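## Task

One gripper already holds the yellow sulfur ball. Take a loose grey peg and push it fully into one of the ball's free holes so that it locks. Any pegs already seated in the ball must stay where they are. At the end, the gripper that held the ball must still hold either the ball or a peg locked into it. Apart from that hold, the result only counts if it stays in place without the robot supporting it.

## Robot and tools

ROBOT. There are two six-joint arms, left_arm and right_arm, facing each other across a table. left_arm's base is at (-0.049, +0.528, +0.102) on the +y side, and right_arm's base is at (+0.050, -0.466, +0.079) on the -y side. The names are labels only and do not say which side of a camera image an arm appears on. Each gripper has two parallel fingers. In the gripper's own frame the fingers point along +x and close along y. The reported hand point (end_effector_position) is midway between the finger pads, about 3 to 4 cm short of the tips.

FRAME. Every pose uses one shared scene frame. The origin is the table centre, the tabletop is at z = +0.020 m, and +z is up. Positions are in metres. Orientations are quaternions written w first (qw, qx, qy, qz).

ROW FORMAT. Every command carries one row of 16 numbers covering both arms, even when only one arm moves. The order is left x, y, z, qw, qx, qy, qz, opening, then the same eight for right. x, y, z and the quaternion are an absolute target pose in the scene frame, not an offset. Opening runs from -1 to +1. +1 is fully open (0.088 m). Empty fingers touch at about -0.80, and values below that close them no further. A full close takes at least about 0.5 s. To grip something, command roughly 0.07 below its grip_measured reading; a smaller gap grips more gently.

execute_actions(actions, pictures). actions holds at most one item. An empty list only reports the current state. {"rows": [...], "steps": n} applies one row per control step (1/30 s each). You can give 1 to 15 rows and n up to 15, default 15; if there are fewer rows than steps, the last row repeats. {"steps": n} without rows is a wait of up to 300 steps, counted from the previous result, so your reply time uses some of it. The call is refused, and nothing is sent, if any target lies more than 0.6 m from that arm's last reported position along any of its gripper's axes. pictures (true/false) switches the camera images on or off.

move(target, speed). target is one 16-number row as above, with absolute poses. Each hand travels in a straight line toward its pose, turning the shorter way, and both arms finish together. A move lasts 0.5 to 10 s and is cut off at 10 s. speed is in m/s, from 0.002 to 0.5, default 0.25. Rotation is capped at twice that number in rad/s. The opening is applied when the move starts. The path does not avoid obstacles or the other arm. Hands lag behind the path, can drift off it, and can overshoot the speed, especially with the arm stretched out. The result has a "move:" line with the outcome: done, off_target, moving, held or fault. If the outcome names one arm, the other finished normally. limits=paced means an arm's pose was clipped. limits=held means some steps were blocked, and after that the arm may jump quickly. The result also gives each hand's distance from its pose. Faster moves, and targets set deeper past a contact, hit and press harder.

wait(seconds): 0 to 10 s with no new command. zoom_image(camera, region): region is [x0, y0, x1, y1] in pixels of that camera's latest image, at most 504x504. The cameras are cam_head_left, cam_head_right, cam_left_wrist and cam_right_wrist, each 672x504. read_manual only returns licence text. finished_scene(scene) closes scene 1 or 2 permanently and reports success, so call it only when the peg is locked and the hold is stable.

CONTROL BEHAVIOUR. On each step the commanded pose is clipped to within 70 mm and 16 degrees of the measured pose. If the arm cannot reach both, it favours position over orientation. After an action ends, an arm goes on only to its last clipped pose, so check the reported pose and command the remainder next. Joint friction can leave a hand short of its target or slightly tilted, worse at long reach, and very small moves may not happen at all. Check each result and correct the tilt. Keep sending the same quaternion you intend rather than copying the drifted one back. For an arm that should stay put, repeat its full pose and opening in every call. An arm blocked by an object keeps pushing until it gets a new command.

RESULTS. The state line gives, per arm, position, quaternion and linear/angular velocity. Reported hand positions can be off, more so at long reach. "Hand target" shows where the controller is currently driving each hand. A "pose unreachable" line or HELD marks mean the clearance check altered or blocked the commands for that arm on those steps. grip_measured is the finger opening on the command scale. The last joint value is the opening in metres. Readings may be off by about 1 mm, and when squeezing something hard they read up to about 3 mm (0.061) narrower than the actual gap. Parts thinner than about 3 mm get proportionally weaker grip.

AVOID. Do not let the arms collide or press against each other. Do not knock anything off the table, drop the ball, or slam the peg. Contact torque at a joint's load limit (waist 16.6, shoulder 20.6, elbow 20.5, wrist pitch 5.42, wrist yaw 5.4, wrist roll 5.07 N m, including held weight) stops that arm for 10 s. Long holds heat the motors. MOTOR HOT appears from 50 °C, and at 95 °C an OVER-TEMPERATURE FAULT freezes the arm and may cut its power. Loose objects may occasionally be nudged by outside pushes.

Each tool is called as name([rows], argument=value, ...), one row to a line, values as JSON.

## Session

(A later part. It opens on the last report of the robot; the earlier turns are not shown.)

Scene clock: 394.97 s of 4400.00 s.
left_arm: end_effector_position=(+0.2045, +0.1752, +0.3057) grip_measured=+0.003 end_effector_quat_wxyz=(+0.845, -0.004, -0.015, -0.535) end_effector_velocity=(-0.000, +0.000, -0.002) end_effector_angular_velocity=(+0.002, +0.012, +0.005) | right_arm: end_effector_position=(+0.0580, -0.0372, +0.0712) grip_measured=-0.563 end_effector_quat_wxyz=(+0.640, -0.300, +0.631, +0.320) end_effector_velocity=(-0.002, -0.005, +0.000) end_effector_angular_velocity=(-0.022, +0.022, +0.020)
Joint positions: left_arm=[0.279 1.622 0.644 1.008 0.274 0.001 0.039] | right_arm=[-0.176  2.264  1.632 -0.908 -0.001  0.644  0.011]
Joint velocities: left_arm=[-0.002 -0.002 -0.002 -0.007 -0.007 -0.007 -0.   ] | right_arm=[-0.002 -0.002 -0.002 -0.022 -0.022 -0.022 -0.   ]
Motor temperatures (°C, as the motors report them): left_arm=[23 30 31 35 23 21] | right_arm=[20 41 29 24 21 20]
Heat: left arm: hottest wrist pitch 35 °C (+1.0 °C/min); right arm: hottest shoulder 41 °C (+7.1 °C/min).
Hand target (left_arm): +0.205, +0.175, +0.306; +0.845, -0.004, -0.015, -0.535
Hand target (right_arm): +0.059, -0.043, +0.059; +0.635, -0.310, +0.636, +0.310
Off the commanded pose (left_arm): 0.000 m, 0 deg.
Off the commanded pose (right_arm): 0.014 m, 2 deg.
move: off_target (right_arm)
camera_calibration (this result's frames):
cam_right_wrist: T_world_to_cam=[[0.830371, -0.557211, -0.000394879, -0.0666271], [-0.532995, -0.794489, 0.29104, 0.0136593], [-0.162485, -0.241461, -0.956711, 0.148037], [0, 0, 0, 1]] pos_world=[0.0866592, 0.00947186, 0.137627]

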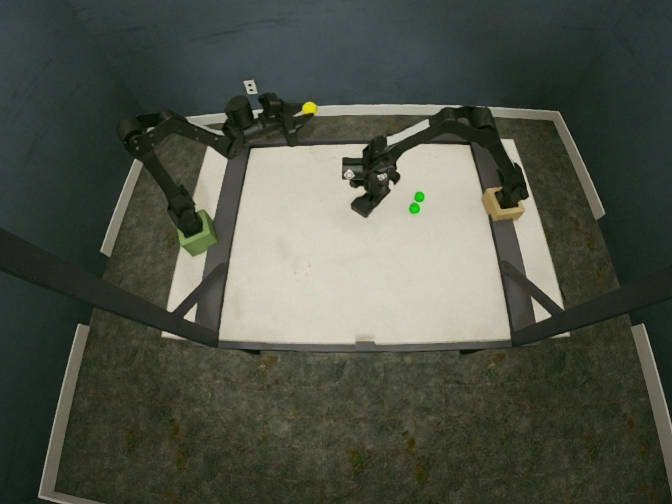

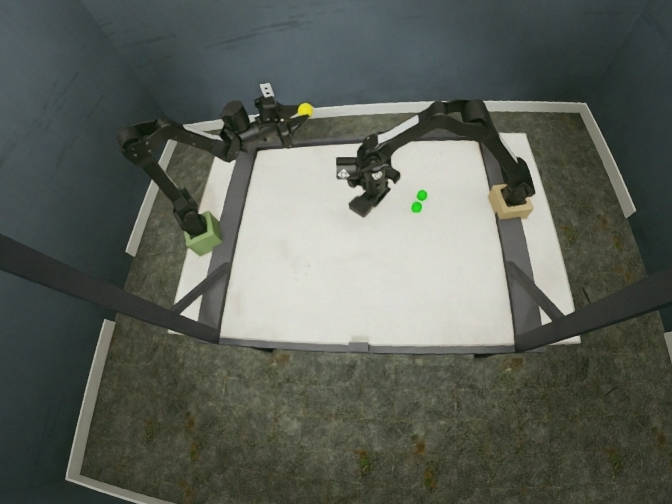

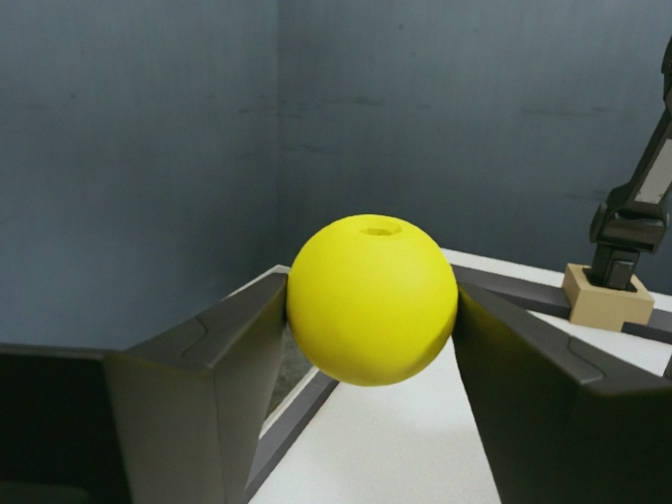

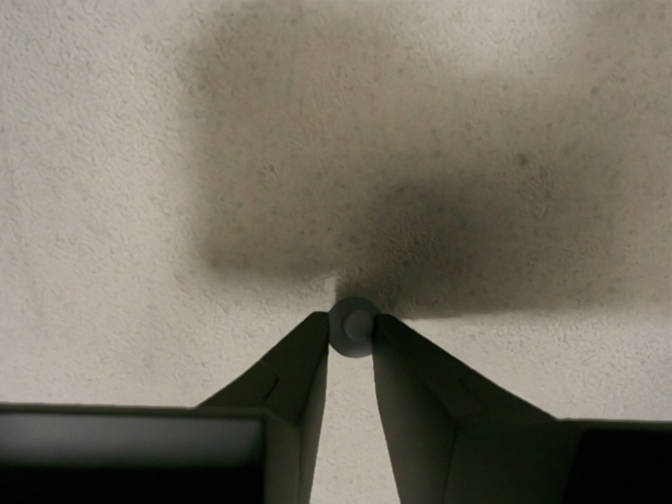

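execute_actions([
  {"rows": [
[0.2045,0.1752,0.3057,0.845,-0.004,-0.015,-0.535,-0.07, 0.0587,-0.0434,0.0600,0.6355,-0.31,0.6355,0.31,-0.56],
[0.2045,0.1752,0.3057,0.845,-0.004,-0.015,-0.535,-0.07, 0.0584,-0.0438,0.0600,0.6355,-0.31,0.6355,0.31,-0.56],
[0.2045,0.1752,0.3057,0.845,-0.004,-0.015,-0.535,-0.07, 0.0581,-0.0442,0.0600,0.6355,-0.31,0.6355,0.31,-0.56],
[0.2045,0.1752,0.3057,0.845,-0.004,-0.015,-0.535,-0.07, 0.0578,-0.0446,0.0600,0.6355,-0.31,0.6355,0.31,-0.56],
[0.2045,0.1752,0.3057,0.845,-0.004,-0.015,-0.535,-0.07, 0.0575,-0.0450,0.0600,0.6355,-0.31,0.6355,0.31,-0.56],
[0.2045,0.1752,0.3057,0.845,-0.004,-0.015,-0.535,-0.07, 0.0572,-0.0454,0.0600,0.6355,-0.31,0.6355,0.31,-0.56],
[0.2045,0.1752,0.3057,0.845,-0.004,-0.015,-0.535,-0.07, 0.0569,-0.0458,0.0600,0.6355,-0.31,0.6355,0.31,-0.56],
[0.2045,0.1752,0.3057,0.845,-0.004,-0.015,-0.535,-0.07, 0.0566,-0.0462,0.0600,0.6355,-0.31,0.6355,0.31,-0.56],
[0.2045,0.1752,0.3057,0.845,-0.004,-0.015,-0.535,-0.07, 0.0563,-0.0466,0.0600,0.6355,-0.31,0.6355,0.31,-0.56],
[0.2045,0.1752,0.3057,0.845,-0.004,-0.015,-0.535,-0.07, 0.0560,-0.0470,0.0600,0.6355,-0.31,0.6355,0.31,-0.56],
[0.2045,0.1752,0.3057,0.845,-0.004,-0.015,-0.535,-0.07, 0.0557,-0.0474,0.0600,0.6355,-0.31,0.6355,0.31,-0.56],
[0.2045,0.1752,0.3057,0.845,-0.004,-0.015,-0.535,-0.07, 0.0554,-0.0478,0.0600,0.6355,-0.31,0.6355,0.31,-0.56],
[0.2045,0.1752,0.3057,0.845,-0.004,-0.015,-0.535,-0.07, 0.0551,-0.0482,0.0600,0.6355,-0.31,0.6355,0.31,-0.56],
[0.2045,0.1752,0.3057,0.845,-0.004,-0.015,-0.535,-0.07, 0.0551,-0.0482,0.0600,0.6355,-0.31,0.6355,0.31,-0.56],
[0.2045,0.1752,0.3057,0.845,-0.004,-0.015,-0.535,-0.07, 0.0551,-0.0482,0.0600,0.6355,-0.31,0.6355,0.31,-0.56]
], "steps": 15},
])

zoom_image(camera="cam_right_wrist", region=[290, 260, 420, 390])

Scene clock: 421.83 s of 4400.00 s.
left_arm: end_effector_position=(+0.2045, +0.1752, +0.3057) grip_measured=+0.003 end_effector_quat_wxyz=(+0.845, -0.004, -0.015, -0.535) end_effector_velocity=(-0.001, +0.001, +0.001) end_effector_angular_velocity=(-0.001, +0.008, +0.005) | right_arm: end_effector_position=(+0.0553, -0.0409, +0.0678) grip_measured=-0.561 end_effector_quat_wxyz=(+0.639, -0.302, +0.631, +0.319) end_effector_velocity=(-0.004, -0.003, +0.002) end_effector_angular_velocity=(+0.003, +0.022, -0.004)
Joint positions: left_arm=[0.279 1.622 0.644 1.008 0.274 0.001 0.039] | right_arm=[-0.17   2.26   1.61  -0.894 -0.001  0.648  0.011]
Joint velocities: left_arm=[-0.002 -0.007 -0.002 -0.007 -0.007 -0.007 -0.   ] | right_arm=[ 0.002 -0.017 -0.022  0.007 -0.022  0.007 -0.   ]
Motor temperatures (°C, as the motors report them): left_arm=[23 30 31 35 23 21] | right_arm=[20 41 29 24 21 20]
Heat: left arm: hottest wrist pitch 35 °C (+0.0 °C/min); right arm: hottest shoulder 41 °C (+3.0 °C/min).
Hand target (left_arm): +0.205, +0.175, +0.306; +0.845, -0.004, -0.015, -0.535
Hand target (right_arm): +0.055, -0.048, +0.060; +0.635, -0.310, +0.636, +0.310
Off the commanded pose (left_arm): 0.000 m, 0 deg.
Off the commanded pose (right_arm): 0.011 m, 2 deg.
Steps of this call (steps 1 to 90: nothing new was sent; then 23.37 s passed at rest; steps 91 to 105: all 15 steps of this action). Readings (end_effector_position):
91: left_arm (+0.2045, +0.1752, +0.3057) | right_arm (+0.0580, -0.0372, +0.0712)
92: left_arm (+0.2045, +0.1752, +0.3057) | right_arm (+0.0580, -0.0375, +0.0710)
94: left_arm (+0.2045, +0.1752, +0.3057) | right_arm (+0.0580, -0.0378, +0.0706)
98: left_arm (+0.2045, +0.1752, +0.3057) | right_arm (+0.0575, -0.0389, +0.0692)
105: the state above
camera_calibration (this result's frames):
cam_right_wrist: T_world_to_cam=[[0.831651, -0.555296, 0.00168059, -0.0665376], [-0.531001, -0.794373, 0.294973, 0.00993104], [-0.162462, -0.246207, -0.955504, 0.143162], [0, 0, 0, 1]] pos_world=[0.0838679, 0.00618837, 0.133974]

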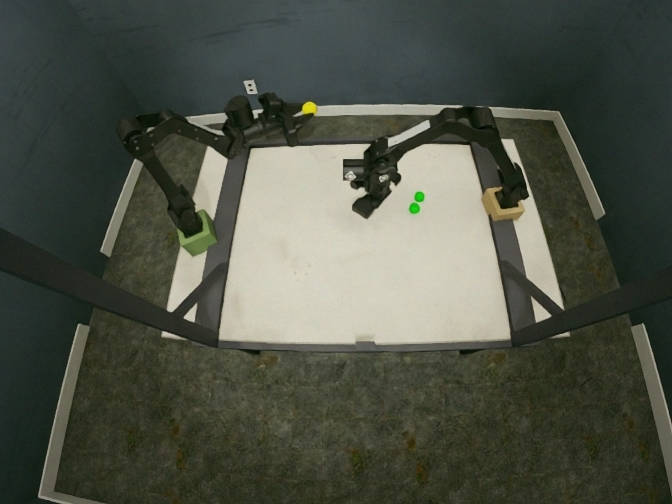

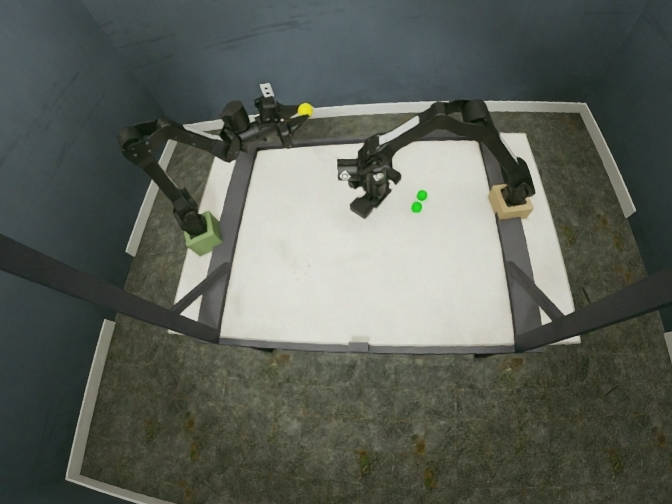

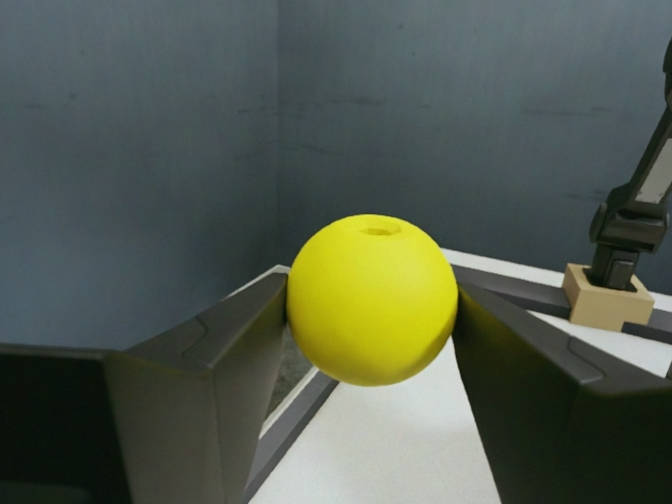

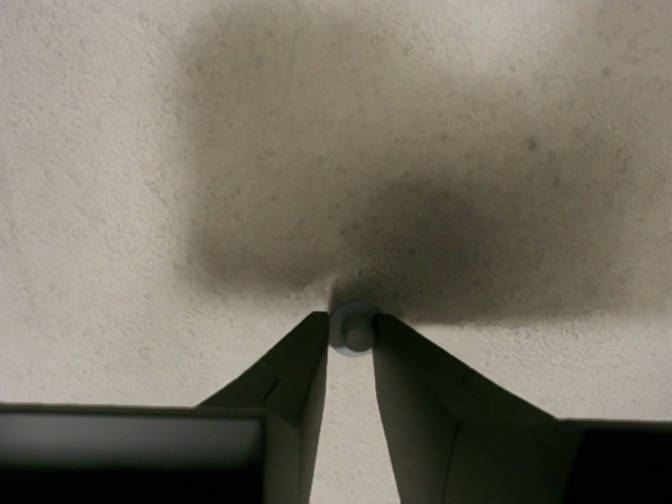

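Region (290, 260, 420, 390) of cam_right_wrist's 672x504 image, scaled by 3.877, with more detail than that image has.

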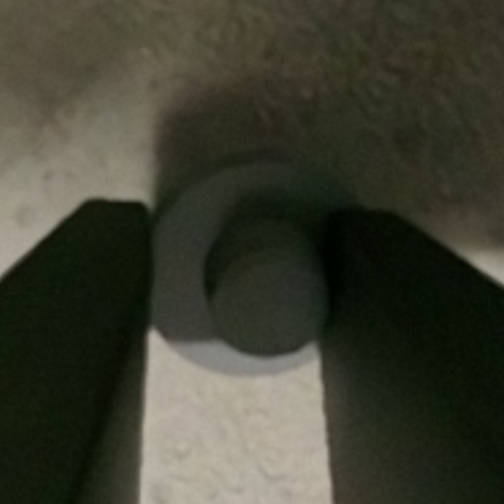

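execute_actions([
  {"rows": [
[0.2045,0.1752,0.3057,0.845,-0.004,-0.015,-0.535,-0.07, 0.0551,-0.0470,0.0615,0.6355,-0.31,0.6355,0.31,-0.58],
[0.2045,0.1752,0.3057,0.845,-0.004,-0.015,-0.535,-0.07, 0.0551,-0.0470,0.0615,0.6355,-0.31,0.6355,0.31,-0.59],
[0.2045,0.1752,0.3057,0.845,-0.004,-0.015,-0.535,-0.07, 0.0551,-0.0470,0.0615,0.6355,-0.31,0.6355,0.31,-0.60],
[0.2045,0.1752,0.3057,0.845,-0.004,-0.015,-0.535,-0.07, 0.0551,-0.0470,0.0615,0.6355,-0.31,0.6355,0.31,-0.61],
[0.2045,0.1752,0.3057,0.845,-0.004,-0.015,-0.535,-0.07, 0.0551,-0.0470,0.0615,0.6355,-0.31,0.6355,0.31,-0.62],
[0.2045,0.1752,0.3057,0.845,-0.004,-0.015,-0.535,-0.07, 0.0551,-0.0470,0.0615,0.6355,-0.31,0.6355,0.31,-0.63],
[0.2045,0.1752,0.3057,0.845,-0.004,-0.015,-0.535,-0.07, 0.0551,-0.0470,0.0615,0.6355,-0.31,0.6355,0.31,-0.64],
[0.2045,0.1752,0.3057,0.845,-0.004,-0.015,-0.535,-0.07, 0.0551,-0.0470,0.0615,0.6355,-0.31,0.6355,0.31,-0.65]
], "steps": 15},
])

zoom_image(camera="cam_right_wrist", region=[290, 260, 420, 390])

Scene clock: 432.83 s of 4400.00 s.
left_arm: end_effector_position=(+0.2045, +0.1752, +0.3057) grip_measured=+0.003 end_effector_quat_wxyz=(+0.845, -0.004, -0.015, -0.535) end_effector_velocity=(+0.002, +0.001, -0.001) end_effector_angular_velocity=(+0.002, +0.012, +0.019) | right_arm: end_effector_position=(+0.0552, -0.0416, +0.0680) grip_measured=-0.644 end_effector_quat_wxyz=(+0.639, -0.303, +0.631, +0.318) end_effector_velocity=(-0.004, -0.004, -0.001) end_effector_angular_velocity=(-0.012, +0.022, +0.010)
Joint positions: left_arm=[0.279 1.622 0.644 1.008 0.274 0.001 0.039] | right_arm=[-0.169  2.258  1.608 -0.896 -0.     0.649  0.007]
Joint velocities: left_arm=[-0.002 -0.002 -0.002 -0.007 -0.022 -0.007 -0.   ] | right_arm=[ 0.002 -0.002 -0.007 -0.007 -0.022 -0.007 -0.001]
Motor temperatures (°C, as the motors report them): left_arm=[23 30 31 35 23 21] | right_arm=[20 43 28 24 21 20]
Heat: left arm: hottest wrist pitch 35 °C (+0.0 °C/min); right arm: hottest shoulder 43 °C (+3.0 °C/min).
Hand target (left_arm): +0.205, +0.175, +0.306; +0.845, -0.004, -0.015, -0.535
Hand target (right_arm): +0.055, -0.047, +0.062; +0.636, -0.310, +0.636, +0.310
Off the commanded pose (left_arm): 0.000 m, 0 deg.
Off the commanded pose (right_arm): 0.008 m, 1 deg.
Steps of this call (steps 1 to 90: nothing new was sent; then 7.50 s passed at rest; steps 91 to 105: all 15 steps of this action). Readings (end_effector_position):
91: left_arm (+0.2045, +0.1752, +0.3057) | right_arm (+0.0553, -0.0409, +0.0679)
92: left_arm (+0.2045, +0.1752, +0.3057) | right_arm (+0.0553, -0.0409, +0.0679)
94: left_arm (+0.2045, +0.1752, +0.3057) | right_arm (+0.0553, -0.0410, +0.0679)
98: left_arm (+0.2045, +0.1752, +0.3057) | right_arm (+0.0552, -0.0415, +0.0680)
105: the state above
camera_calibration (this result's frames):
cam_right_wrist: T_world_to_cam=[[0.831215, -0.555941, 0.00333573, -0.06701], [-0.531832, -0.793391, 0.296118, 0.00926043], [-0.161977, -0.247911, -0.955146, 0.143086], [0, 0, 0, 1]] pos_world=[0.0838015, 0.00556629, 0.13415]

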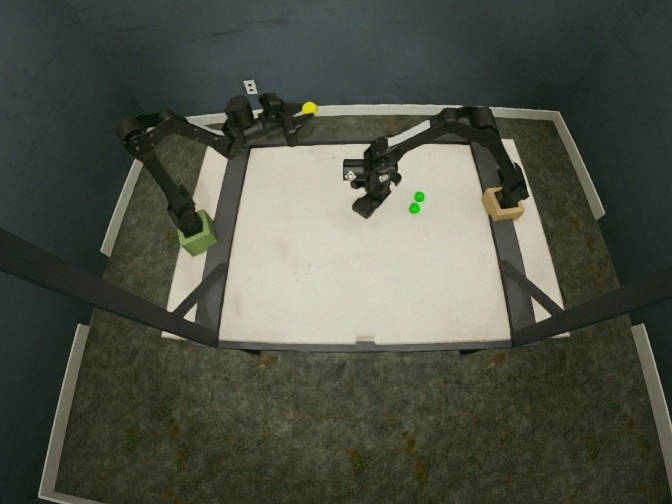

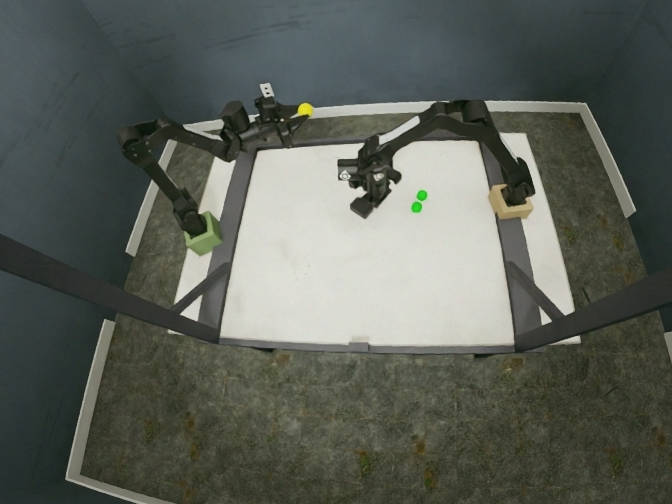

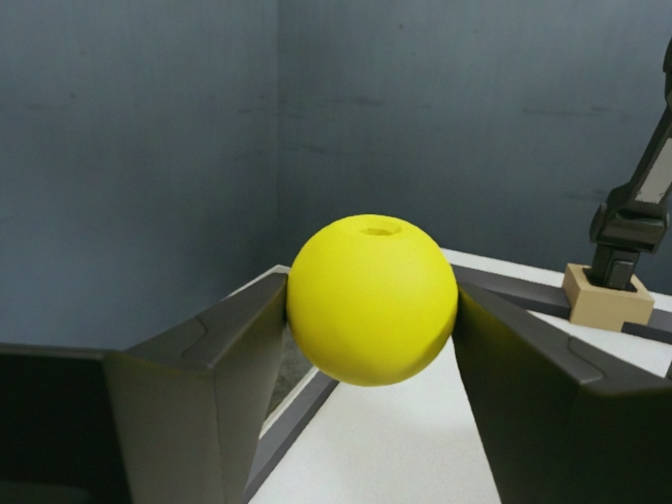

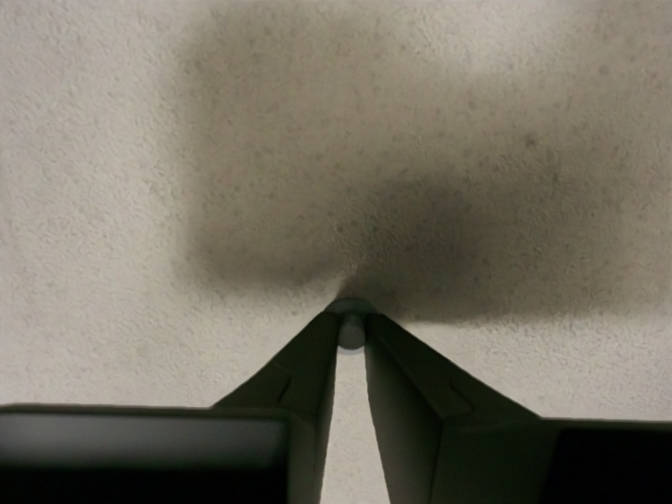

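Region (290, 260, 420, 390) of cam_right_wrist's 672x504 image, scaled by 3.877, with more detail than that image has.

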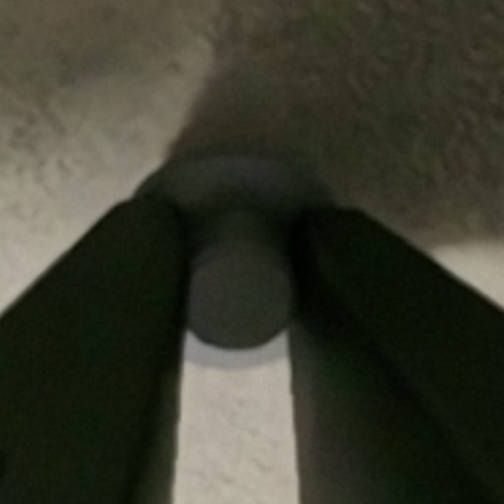

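The stub is now centred between the fingertips. Tightening the grip gradually.

execute_actions([
  {"rows": [
[0.2045,0.1752,0.3057,0.845,-0.004,-0.015,-0.535,-0.07, 0.0551,-0.0470,0.0615,0.6355,-0.31,0.6355,0.31,-0.66],
[0.2045,0.1752,0.3057,0.845,-0.004,-0.015,-0.535,-0.07, 0.0551,-0.0470,0.0615,0.6355,-0.31,0.6355,0.31,-0.67],
[0.2045,0.1752,0.3057,0.845,-0.004,-0.015,-0.535,-0.07, 0.0551,-0.0470,0.0615,0.6355,-0.31,0.6355,0.31,-0.68],
[0.2045,0.1752,0.3057,0.845,-0.004,-0.015,-0.535,-0.07, 0.0551,-0.0470,0.0615,0.6355,-0.31,0.6355,0.31,-0.69],
[0.2045,0.1752,0.3057,0.845,-0.004,-0.015,-0.535,-0.07, 0.0551,-0.0470,0.0615,0.6355,-0.31,0.6355,0.31,-0.70],
[0.2045,0.1752,0.3057,0.845,-0.004,-0.015,-0.535,-0.07, 0.0551,-0.0470,0.0615,0.6355,-0.31,0.6355,0.31,-0.71],
[0.2045,0.1752,0.3057,0.845,-0.004,-0.015,-0.535,-0.07, 0.0551,-0.0470,0.0615,0.6355,-0.31,0.6355,0.31,-0.72]
], "steps": 15},
])

zoom_image(camera="cam_right_wrist", region=[290, 260, 420, 390])

Scene clock: 438.13 s of 4400.00 s.
left_arm: end_effector_position=(+0.2045, +0.1752, +0.3057) grip_measured=+0.003 end_effector_quat_wxyz=(+0.845, -0.004, -0.015, -0.535) end_effector_velocity=(+0.002, +0.001, -0.005) end_effector_angular_velocity=(+0.013, +0.021, +0.010) | right_arm: end_effector_position=(+0.0552, -0.0416, +0.0682) grip_measured=-0.702 end_effector_quat_wxyz=(+0.639, -0.303, +0.631, +0.318) end_effector_velocity=(+0.002, -0.002, +0.000) end_effector_angular_velocity=(-0.007, -0.007, -0.010)
Joint positions: left_arm=[0.279 1.622 0.644 1.008 0.274 0.001 0.039] | right_arm=[-0.169  2.258  1.608 -0.897 -0.     0.649  0.005]
Joint velocities: left_arm=[ 0.002 -0.002 -0.002 -0.022 -0.007 -0.007  0.   ] | right_arm=[-0.002 -0.002 -0.002 -0.007  0.007  0.007  0.   ]
Motor temperatures (°C, as the motors report them): left_arm=[23 30 31 35 23 21] | right_arm=[20 43 28 24 21 20]
Heat: left arm: hottest wrist pitch 35 °C (+0.0 °C/min); right arm: hottest shoulder 43 °C (+3.0 °C/min).
Hand target (left_arm): +0.205, +0.175, +0.306; +0.845, -0.004, -0.015, -0.535
Hand target (right_arm): +0.055, -0.047, +0.062; +0.635, -0.310, +0.636, +0.310
Off the commanded pose (left_arm): 0.000 m, 0 deg.
Off the commanded pose (right_arm): 0.009 m, 1 deg.
Steps of this call (steps 1 to 90: nothing new was sent; then 1.80 s passed at rest; steps 91 to 105: all 15 steps of this action). Readings (end_effector_position):
91: left_arm (+0.2045, +0.1752, +0.3057) | right_arm (+0.0552, -0.0416, +0.0680)
92: left_arm (+0.2045, +0.1752, +0.3057) | right_arm (+0.0552, -0.0416, +0.0680)
94: left_arm (+0.2045, +0.1752, +0.3057) | right_arm (+0.0552, -0.0416, +0.0680)
98: left_arm (+0.2045, +0.1752, +0.3057) | right_arm (+0.0552, -0.0416, +0.0682)
105: the state above
camera_calibration (this result's frames):
cam_right_wrist: T_world_to_cam=[[0.831215, -0.555941, 0.00333573, -0.067032], [-0.531832, -0.793391, 0.296118, 0.00918377], [-0.161977, -0.247911, -0.955146, 0.143222], [0, 0, 0, 1]] pos_world=[0.083801, 0.00552678, 0.134302]

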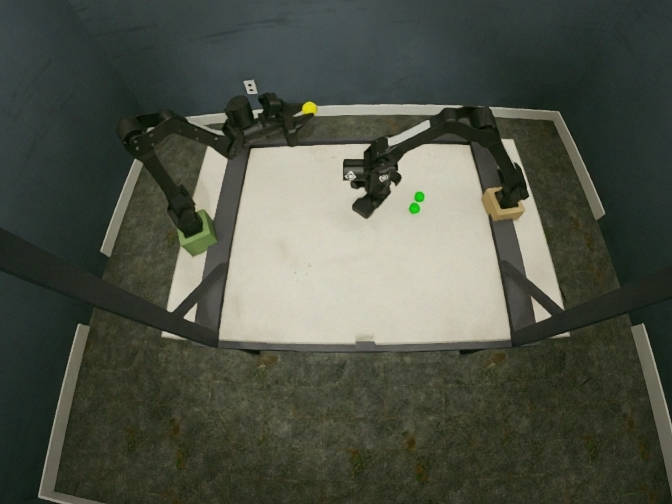

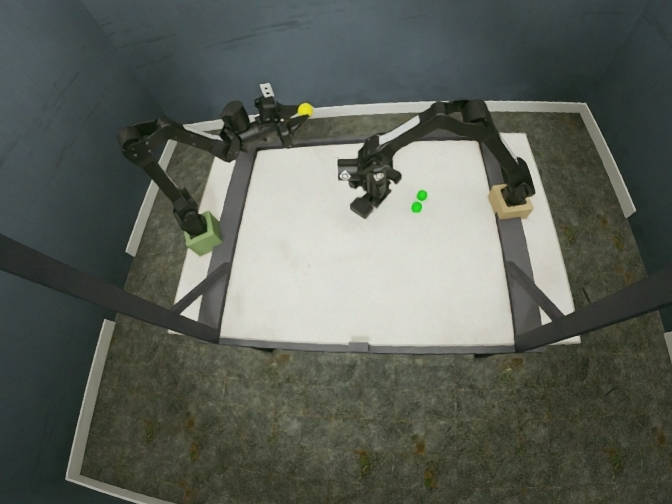

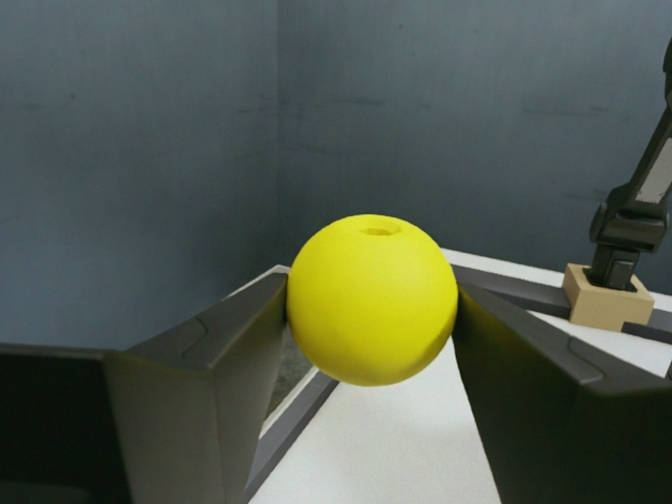

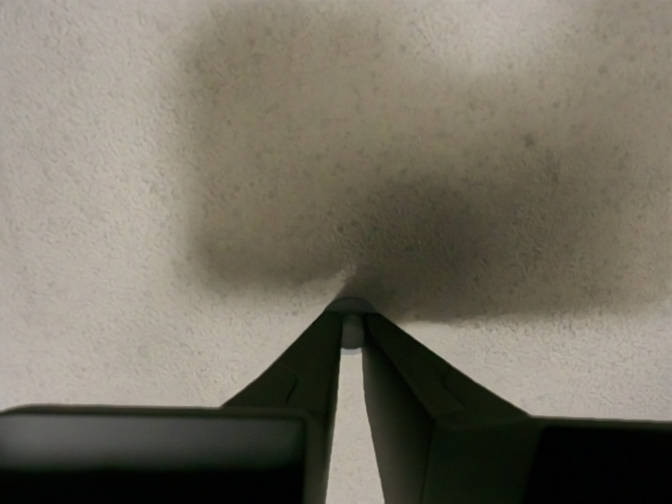

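Region (290, 260, 420, 390) of cam_right_wrist's 672x504 image, scaled by 3.877, with more detail than that image has.

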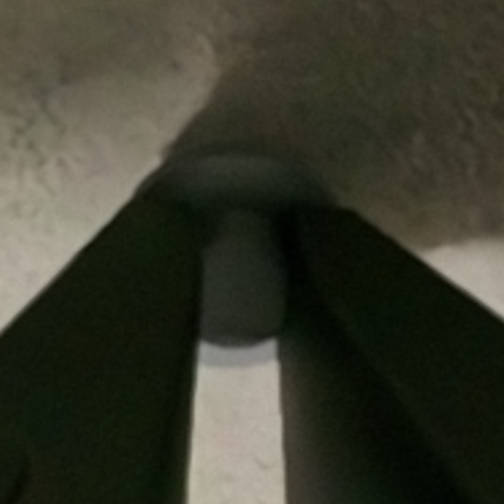

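execute_actions([
  {"rows": [
[0.2045,0.1752,0.3057,0.845,-0.004,-0.015,-0.535,-0.07, 0.0551,-0.0470,0.0610,0.6355,-0.31,0.6355,0.31,-0.725],
[0.2045,0.1752,0.3057,0.845,-0.004,-0.015,-0.535,-0.07, 0.0551,-0.0470,0.0610,0.6355,-0.31,0.6355,0.31,-0.73],
[0.2045,0.1752,0.3057,0.845,-0.004,-0.015,-0.535,-0.07, 0.0551,-0.0470,0.0610,0.6355,-0.31,0.6355,0.31,-0.735],
[0.2045,0.1752,0.3057,0.845,-0.004,-0.015,-0.535,-0.07, 0.0551,-0.0470,0.0610,0.6355,-0.31,0.6355,0.31,-0.74],
[0.2045,0.1752,0.3057,0.845,-0.004,-0.015,-0.535,-0.07, 0.0551,-0.0470,0.0610,0.6355,-0.31,0.6355,0.31,-0.745],
[0.2045,0.1752,0.3057,0.845,-0.004,-0.015,-0.535,-0.07, 0.0551,-0.0470,0.0610,0.6355,-0.31,0.6355,0.31,-0.75]
], "steps": 12},
], pictures=false)

move(target=[0.2045,0.1752,0.3057,0.845,-0.004,-0.015,-0.535,-0.07, 0.0551,-0.0450,0.095,0.6355,-0.31,0.6355,0.31,-0.75], speed=0.03)

zoom_image(camera="cam_right_wrist", region=[290, 260, 420, 390])

Scene clock: 449.87 s of 4400.00 s.
left_arm: end_effector_position=(+0.2045, +0.1752, +0.3057) grip_measured=+0.003 end_effector_quat_wxyz=(+0.845, -0.004, -0.015, -0.535) end_effector_velocity=(+0.002, +0.001, +0.002) end_effector_angular_velocity=(-0.009, +0.002, +0.019) | right_arm: end_effector_position=(+0.0552, -0.0416, +0.0682) grip_measured=-0.702 end_effector_quat_wxyz=(+0.639, -0.303, +0.631, +0.318) end_effector_velocity=(-0.000, -0.005, +0.000) end_effector_angular_velocity=(-0.022, +0.007, +0.005)
Joint positions: left_arm=[0.279 1.622 0.644 1.008 0.274 0.001 0.039] | right_arm=[-0.169  2.258  1.608 -0.897 -0.     0.649  0.005]
Joint velocities: left_arm=[-0.002 -0.002 -0.002  0.007 -0.022 -0.007 -0.   ] | right_arm=[-0.002 -0.002 -0.002 -0.022 -0.007 -0.007 -0.   ]
Motor temperatures (°C, as the motors report them): left_arm=[23 30 31 36 23 21] | right_arm=[20 44 29 23 21 20]
Heat: left arm: hottest wrist pitch 36 °C (+1.0 °C/min); right arm: hottest shoulder 44 °C (+3.0 °C/min).
Hand target (left_arm): +0.205, +0.175, +0.306; +0.845, -0.004, -0.015, -0.535
Hand target (right_arm): +0.055, -0.047, +0.061; +0.635, -0.310, +0.636, +0.310
Off the commanded pose (left_arm): 0.000 m, 0 deg.
Off the commanded pose (right_arm): 0.009 m, 1 deg.
Steps of this call (steps 1 to 90: nothing new was sent; then 8.33 s passed at rest; steps 91 to 102: all 12 steps of this action). Readings (end_effector_position):
91: left_arm (+0.2045, +0.1752, +0.3057) | right_arm (+0.0552, -0.0416, +0.0682)
92: left_arm (+0.2045, +0.1752, +0.3057) | right_arm (+0.0552, -0.0416, +0.0682)
94: left_arm (+0.2045, +0.1752, +0.3057) | right_arm (+0.0552, -0.0416, +0.0682)
98: left_arm (+0.2045, +0.1752, +0.3057) | right_arm (+0.0552, -0.0416, +0.0682)
102: the state above

Scene clock: 451.30 s of 4400.00 s.
left_arm: end_effector_position=(+0.2045, +0.1752, +0.3057) grip_measured=+0.003 end_effector_quat_wxyz=(+0.845, -0.004, -0.015, -0.535) end_effector_velocity=(+0.002, +0.001, +0.000) end_effector_angular_velocity=(-0.008, +0.022, +0.019) | right_arm: end_effector_position=(+0.0552, -0.0476, +0.0886) grip_measured=-0.703 end_effector_quat_wxyz=(+0.633, -0.316, +0.638, +0.305) end_effector_velocity=(-0.000, -0.003, -0.002) end_effector_angular_velocity=(-0.012, +0.007, -0.010)
Joint positions: left_arm=[0.279 1.622 0.644 1.008 0.274 0.001 0.039] | right_arm=[-0.169  2.239  1.664 -1.011 -0.     0.649  0.005]
Joint velocities: left_arm=[-0.002 -0.002  0.002 -0.007 -0.022 -0.022 -0.   ] | right_arm=[-0.002  0.002 -0.002 -0.007 -0.007  0.007 -0.   ]
Motor temperatures (°C, as the motors report them): left_arm=[23 30 31 36 23 21] | right_arm=[20 44 29 23 21 20]
Heat: left arm: hottest wrist pitch 36 °C (+1.0 °C/min); right arm: hottest shoulder 44 °C (+3.0 °C/min).
Hand target (left_arm): +0.205, +0.175, +0.306; +0.845, -0.004, -0.015, -0.535
Hand target (right_arm): +0.055, -0.045, +0.095; +0.635, -0.310, +0.636, +0.310
Off the commanded pose (left_arm): 0.000 m, 0 deg.
Off the commanded pose (right_arm): 0.007 m, 1 deg.
move: done
camera_calibration (this result's frames):
cam_right_wrist: T_world_to_cam=[[0.831222, -0.555351, 0.0255953, -0.0722954], [-0.531673, -0.780642, 0.328514, -0.00390822], [-0.16246, -0.286676, -0.944152, 0.158465], [0, 0, 0, 1]] pos_world=[0.0837599, 0.00222806, 0.15275]

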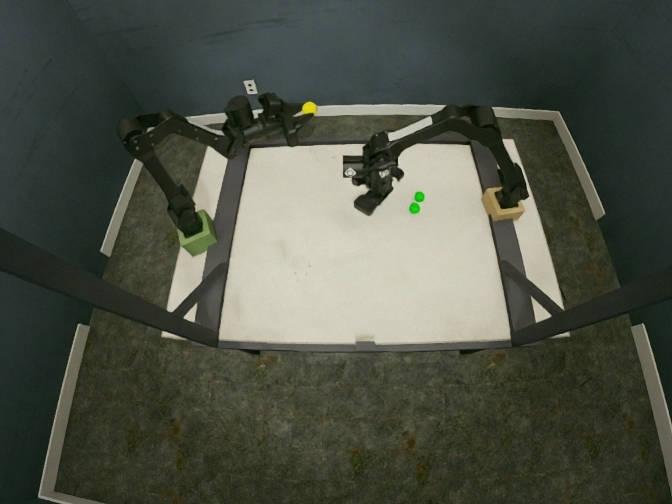

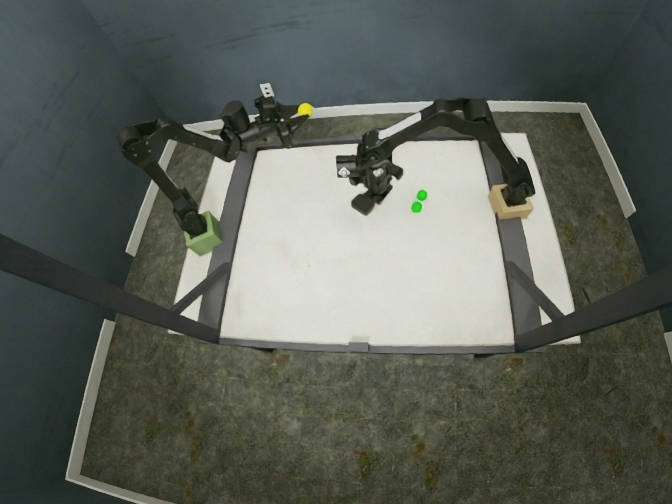

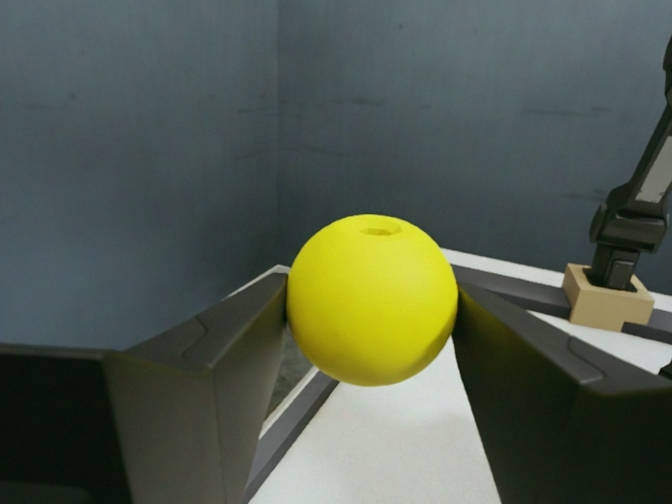

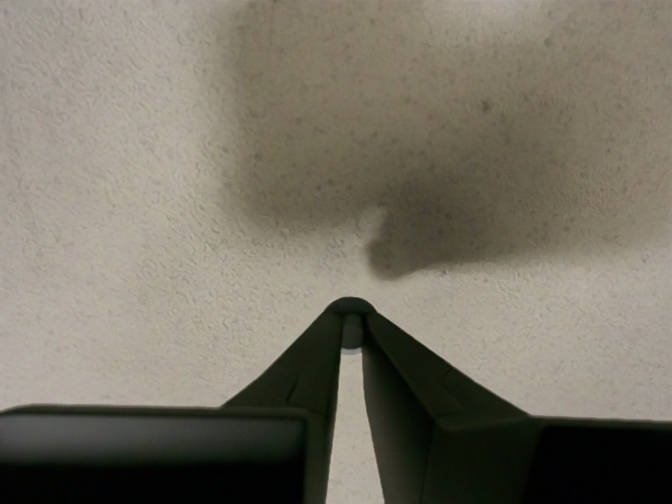

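Region (290, 260, 420, 390) of cam_right_wrist's 672x504 image, scaled by 3.877, with more detail than that image has.

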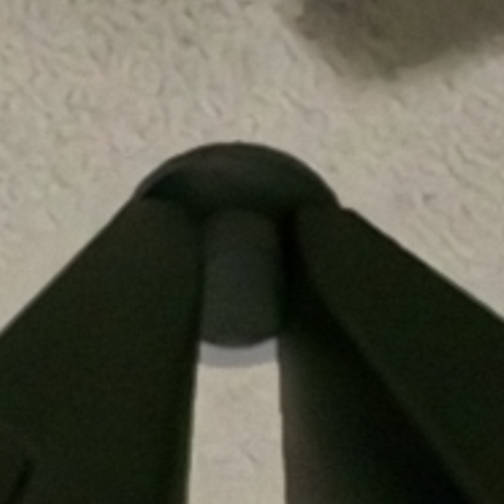

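move(target=[0.113,-0.026,0.095,0.7888,0.0941,0.1249,-0.5944,-0.07, 0.105,-0.175,0.17,0.5647,0.4255,0.5647,-0.4255,-0.75], speed=0.25)

Scene clock: 496.13 s of 4400.00 s.
left_arm: end_effector_position=(+0.1131, -0.0256, +0.1010) grip_measured=+0.003 end_effector_quat_wxyz=(+0.789, +0.093, +0.120, -0.595) end_effector_velocity=(+0.001, -0.003, +0.003) end_effector_angular_velocity=(+0.001, +0.005, +0.007) | right_arm: end_effector_position=(+0.1042, -0.1718, +0.1704) grip_measured=-0.703 end_effector_quat_wxyz=(+0.565, +0.424, +0.567, -0.424) end_effector_velocity=(-0.001, -0.002, +0.001) end_effector_angular_velocity=(-0.001, +0.008, -0.024)
Joint positions: left_arm=[-0.151  2.453  1.255  0.893  0.007  0.007  0.039] | right_arm=[-0.34   1.695  1.23  -1.105 -0.002  2.673  0.005]
Joint velocities: left_arm=[-0.002 -0.002  0.017 -0.022 -0.007 -0.007 -0.   ] | right_arm=[-0.002 -0.007 -0.002 -0.007 -0.007  0.022 -0.   ]
Motor temperatures (°C, as the motors report them): left_arm=[23 31 31 36 23 21] | right_arm=[20 53 31 22 21 20]
Heat: left arm: hottest wrist pitch 36 °C (+1.0 °C/min); right arm: hottest shoulder 53 °C (+10.1 °C/min). Fold the right arm in close to its base before you think long.
Hand target (left_arm): +0.112, -0.027, +0.095; +0.789, +0.095, +0.124, -0.595
Hand target (right_arm): +0.105, -0.175, +0.171; +0.565, +0.425, +0.565, -0.426
Off the commanded pose (left_arm): 0.006 m, 1 deg.
Off the commanded pose (right_arm): 0.003 m, 0 deg.
MOTOR HOT: a motor of the right arm reached 50 °C. Now the hottest motor of the right arm, joint 2 (shoulder), reports 53 °C. The temperature limit of the motors' drives, at which the controller stops that arm, is 95 °C. To cool a motor, set the load down, stop pushing, or move to a pose that needs little force.
After step 90, 37.00 s passed at rest.
move: done
camera_calibration (this result's frames):
cam_left_wrist: T_world_to_cam=[[-0.954567, -0.296589, 0.0289256, 0.103028], [-0.212195, 0.608361, -0.764768, 0.13706], [0.209225, -0.73616, -0.643656, 0.100285], [0, 0, 0, 1]] pos_world=[0.106449, 0.0210014, 0.166388]
cam_right_wrist: T_world_to_cam=[[-0.936684, -0.349725, 0.0177695, 0.0367332], [-0.326313, 0.89014, 0.318073, 0.165755], [-0.127056, 0.292136, -0.9479, 0.304417], [0, 0, 0, 1]] pos_world=[0.127173, -0.223629, 0.235182]

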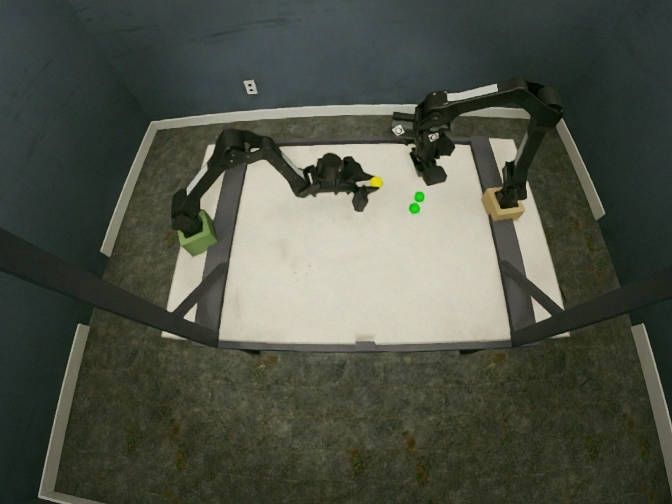

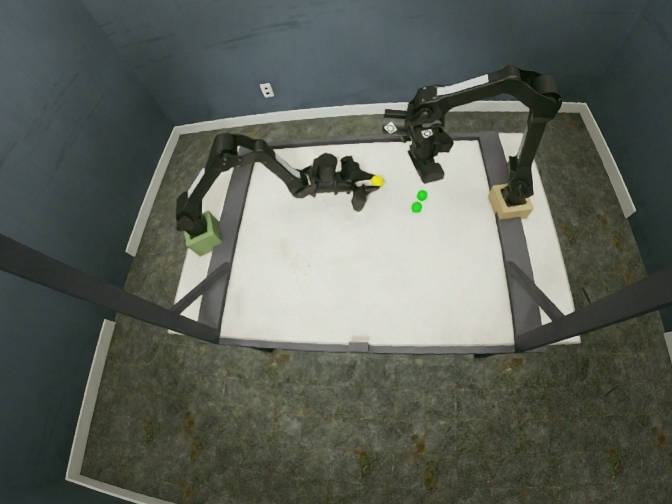

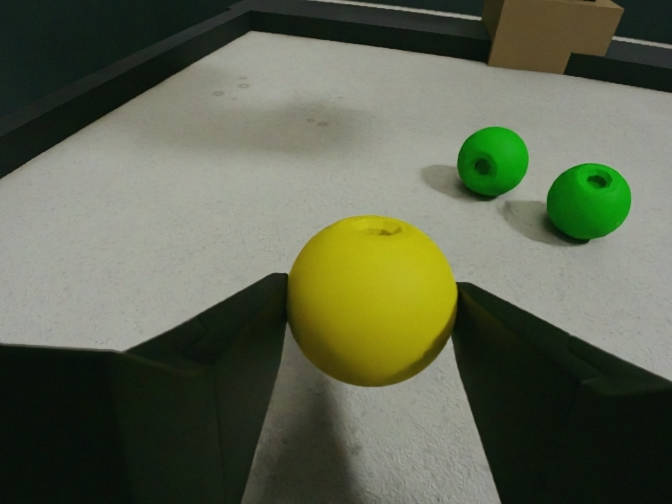

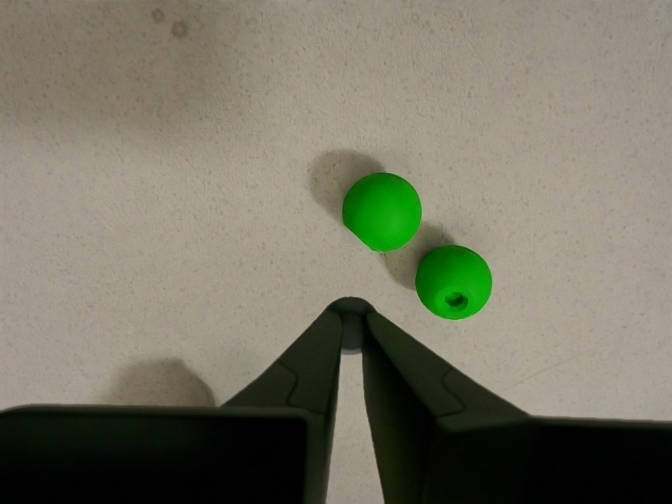

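zoom_image(camera="cam_left_wrist", region=[280, 200, 470, 390])

move(target=[0.113,-0.026,0.066,0.7888,0.0941,0.1249,-0.5944,-0.07, 0.109,-0.02,0.20,0.5647,0.4255,0.5647,-0.4255,-0.75], speed=0.1)

Region (280, 200, 470, 390) of cam_left_wrist's 672x504 image, scaled by 2.653, with more detail than that image has.

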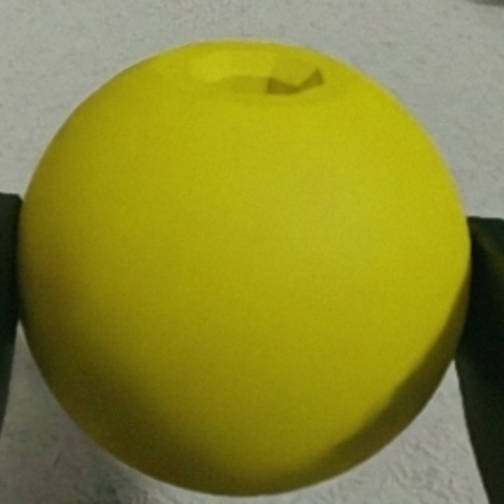

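Scene clock: 502.90 s of 4400.00 s.
left_arm: end_effector_position=(+0.1132, -0.0258, +0.0723) grip_measured=+0.003 end_effector_quat_wxyz=(+0.789, +0.094, +0.121, -0.595) end_effector_velocity=(-0.000, -0.000, +0.002) end_effector_angular_velocity=(-0.008, +0.003, +0.007) | right_arm: end_effector_position=(+0.1099, -0.0217, +0.2050) grip_measured=-0.703 end_effector_quat_wxyz=(+0.562, +0.429, +0.568, -0.422) end_effector_velocity=(+0.002, +0.002, +0.004) end_effector_angular_velocity=(+0.003, +0.007, +0.015)
Joint positions: left_arm=[-0.151  2.544  1.279  0.957  0.007  0.006  0.039] | right_arm=[-0.292  2.305  2.242 -1.494 -0.002  2.727  0.005]
Joint velocities: left_arm=[-0.002 -0.002 -0.002  0.007 -0.007 -0.007 -0.   ] | right_arm=[-0.007  0.012  0.037 -0.022 -0.007 -0.022 -0.   ]
Motor temperatures (°C, as the motors report them): left_arm=[23 32 31 36 23 21] | right_arm=[20 51 31 22 21 20]
Heat: left arm: hottest wrist pitch 36 °C (+1.0 °C/min); right arm: hottest shoulder 51 °C (+7.0 °C/min). Fold the right arm in close to its base before you think long.
Hand target (left_arm): +0.113, -0.026, +0.066; +0.789, +0.094, +0.125, -0.594
Hand target (right_arm): +0.109, -0.020, +0.199; +0.565, +0.426, +0.565, -0.425
Off the commanded pose (left_arm): 0.006 m, 0 deg.
Off the commanded pose (right_arm): 0.005 m, 1 deg.
MOTOR HOT: still on. Now the hottest motor of the right arm, joint 2 (shoulder), reports 51 °C; a drive's own limit is 95 °C.
After step 90, 1.83 s passed at rest.
move: done
camera_calibration (this result's frames):
cam_left_wrist: T_world_to_cam=[[-0.954459, -0.296868, 0.0296172, 0.103788], [-0.213363, 0.609837, -0.763266, 0.115237], [0.208527, -0.734826, -0.645405, 0.0819108], [0, 0, 0, 1]] pos_world=[0.106568, 0.0207257, 0.137748]
cam_right_wrist: T_world_to_cam=[[-0.938691, -0.344531, 0.012568, 0.0953859], [-0.321672, 0.888363, 0.327624, 0.0205669], [-0.124042, 0.303495, -0.944724, 0.293333], [0, 0, 0, 1]] pos_world=[0.132539, -0.0744326, 0.269182]

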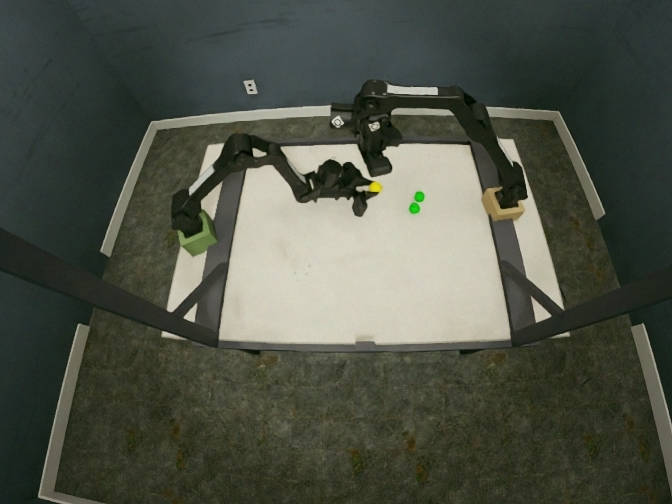

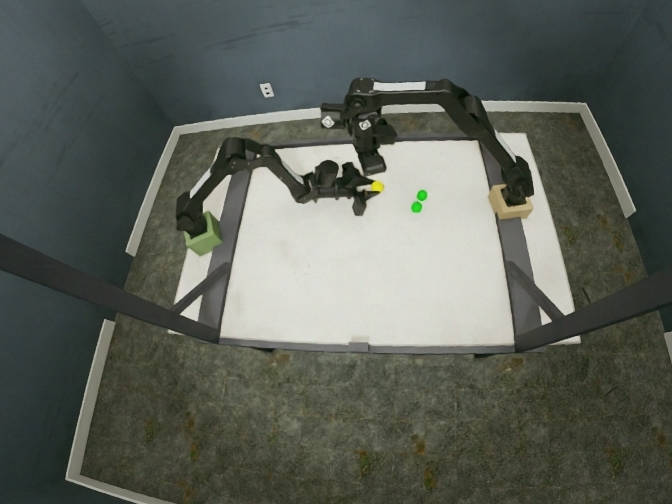

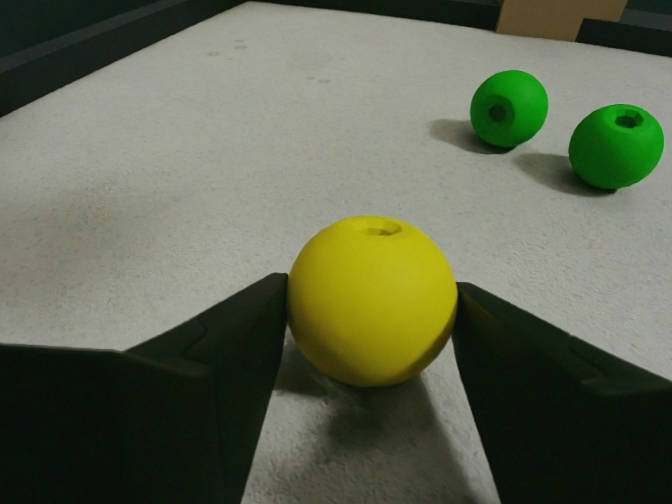

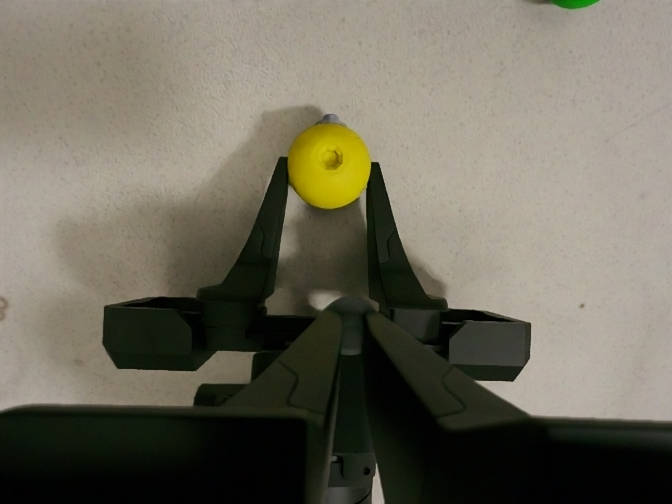

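zoom_image(camera="cam_right_wrist", region=[270, 100, 390, 220])

Region (270, 100, 390, 220) of cam_right_wrist's 672x504 image, scaled by 4.200, with more detail than that image has.

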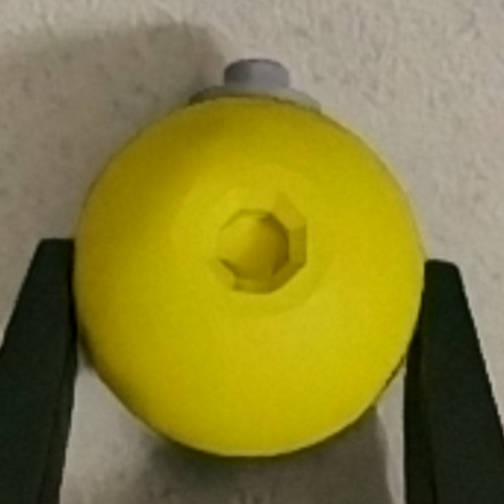

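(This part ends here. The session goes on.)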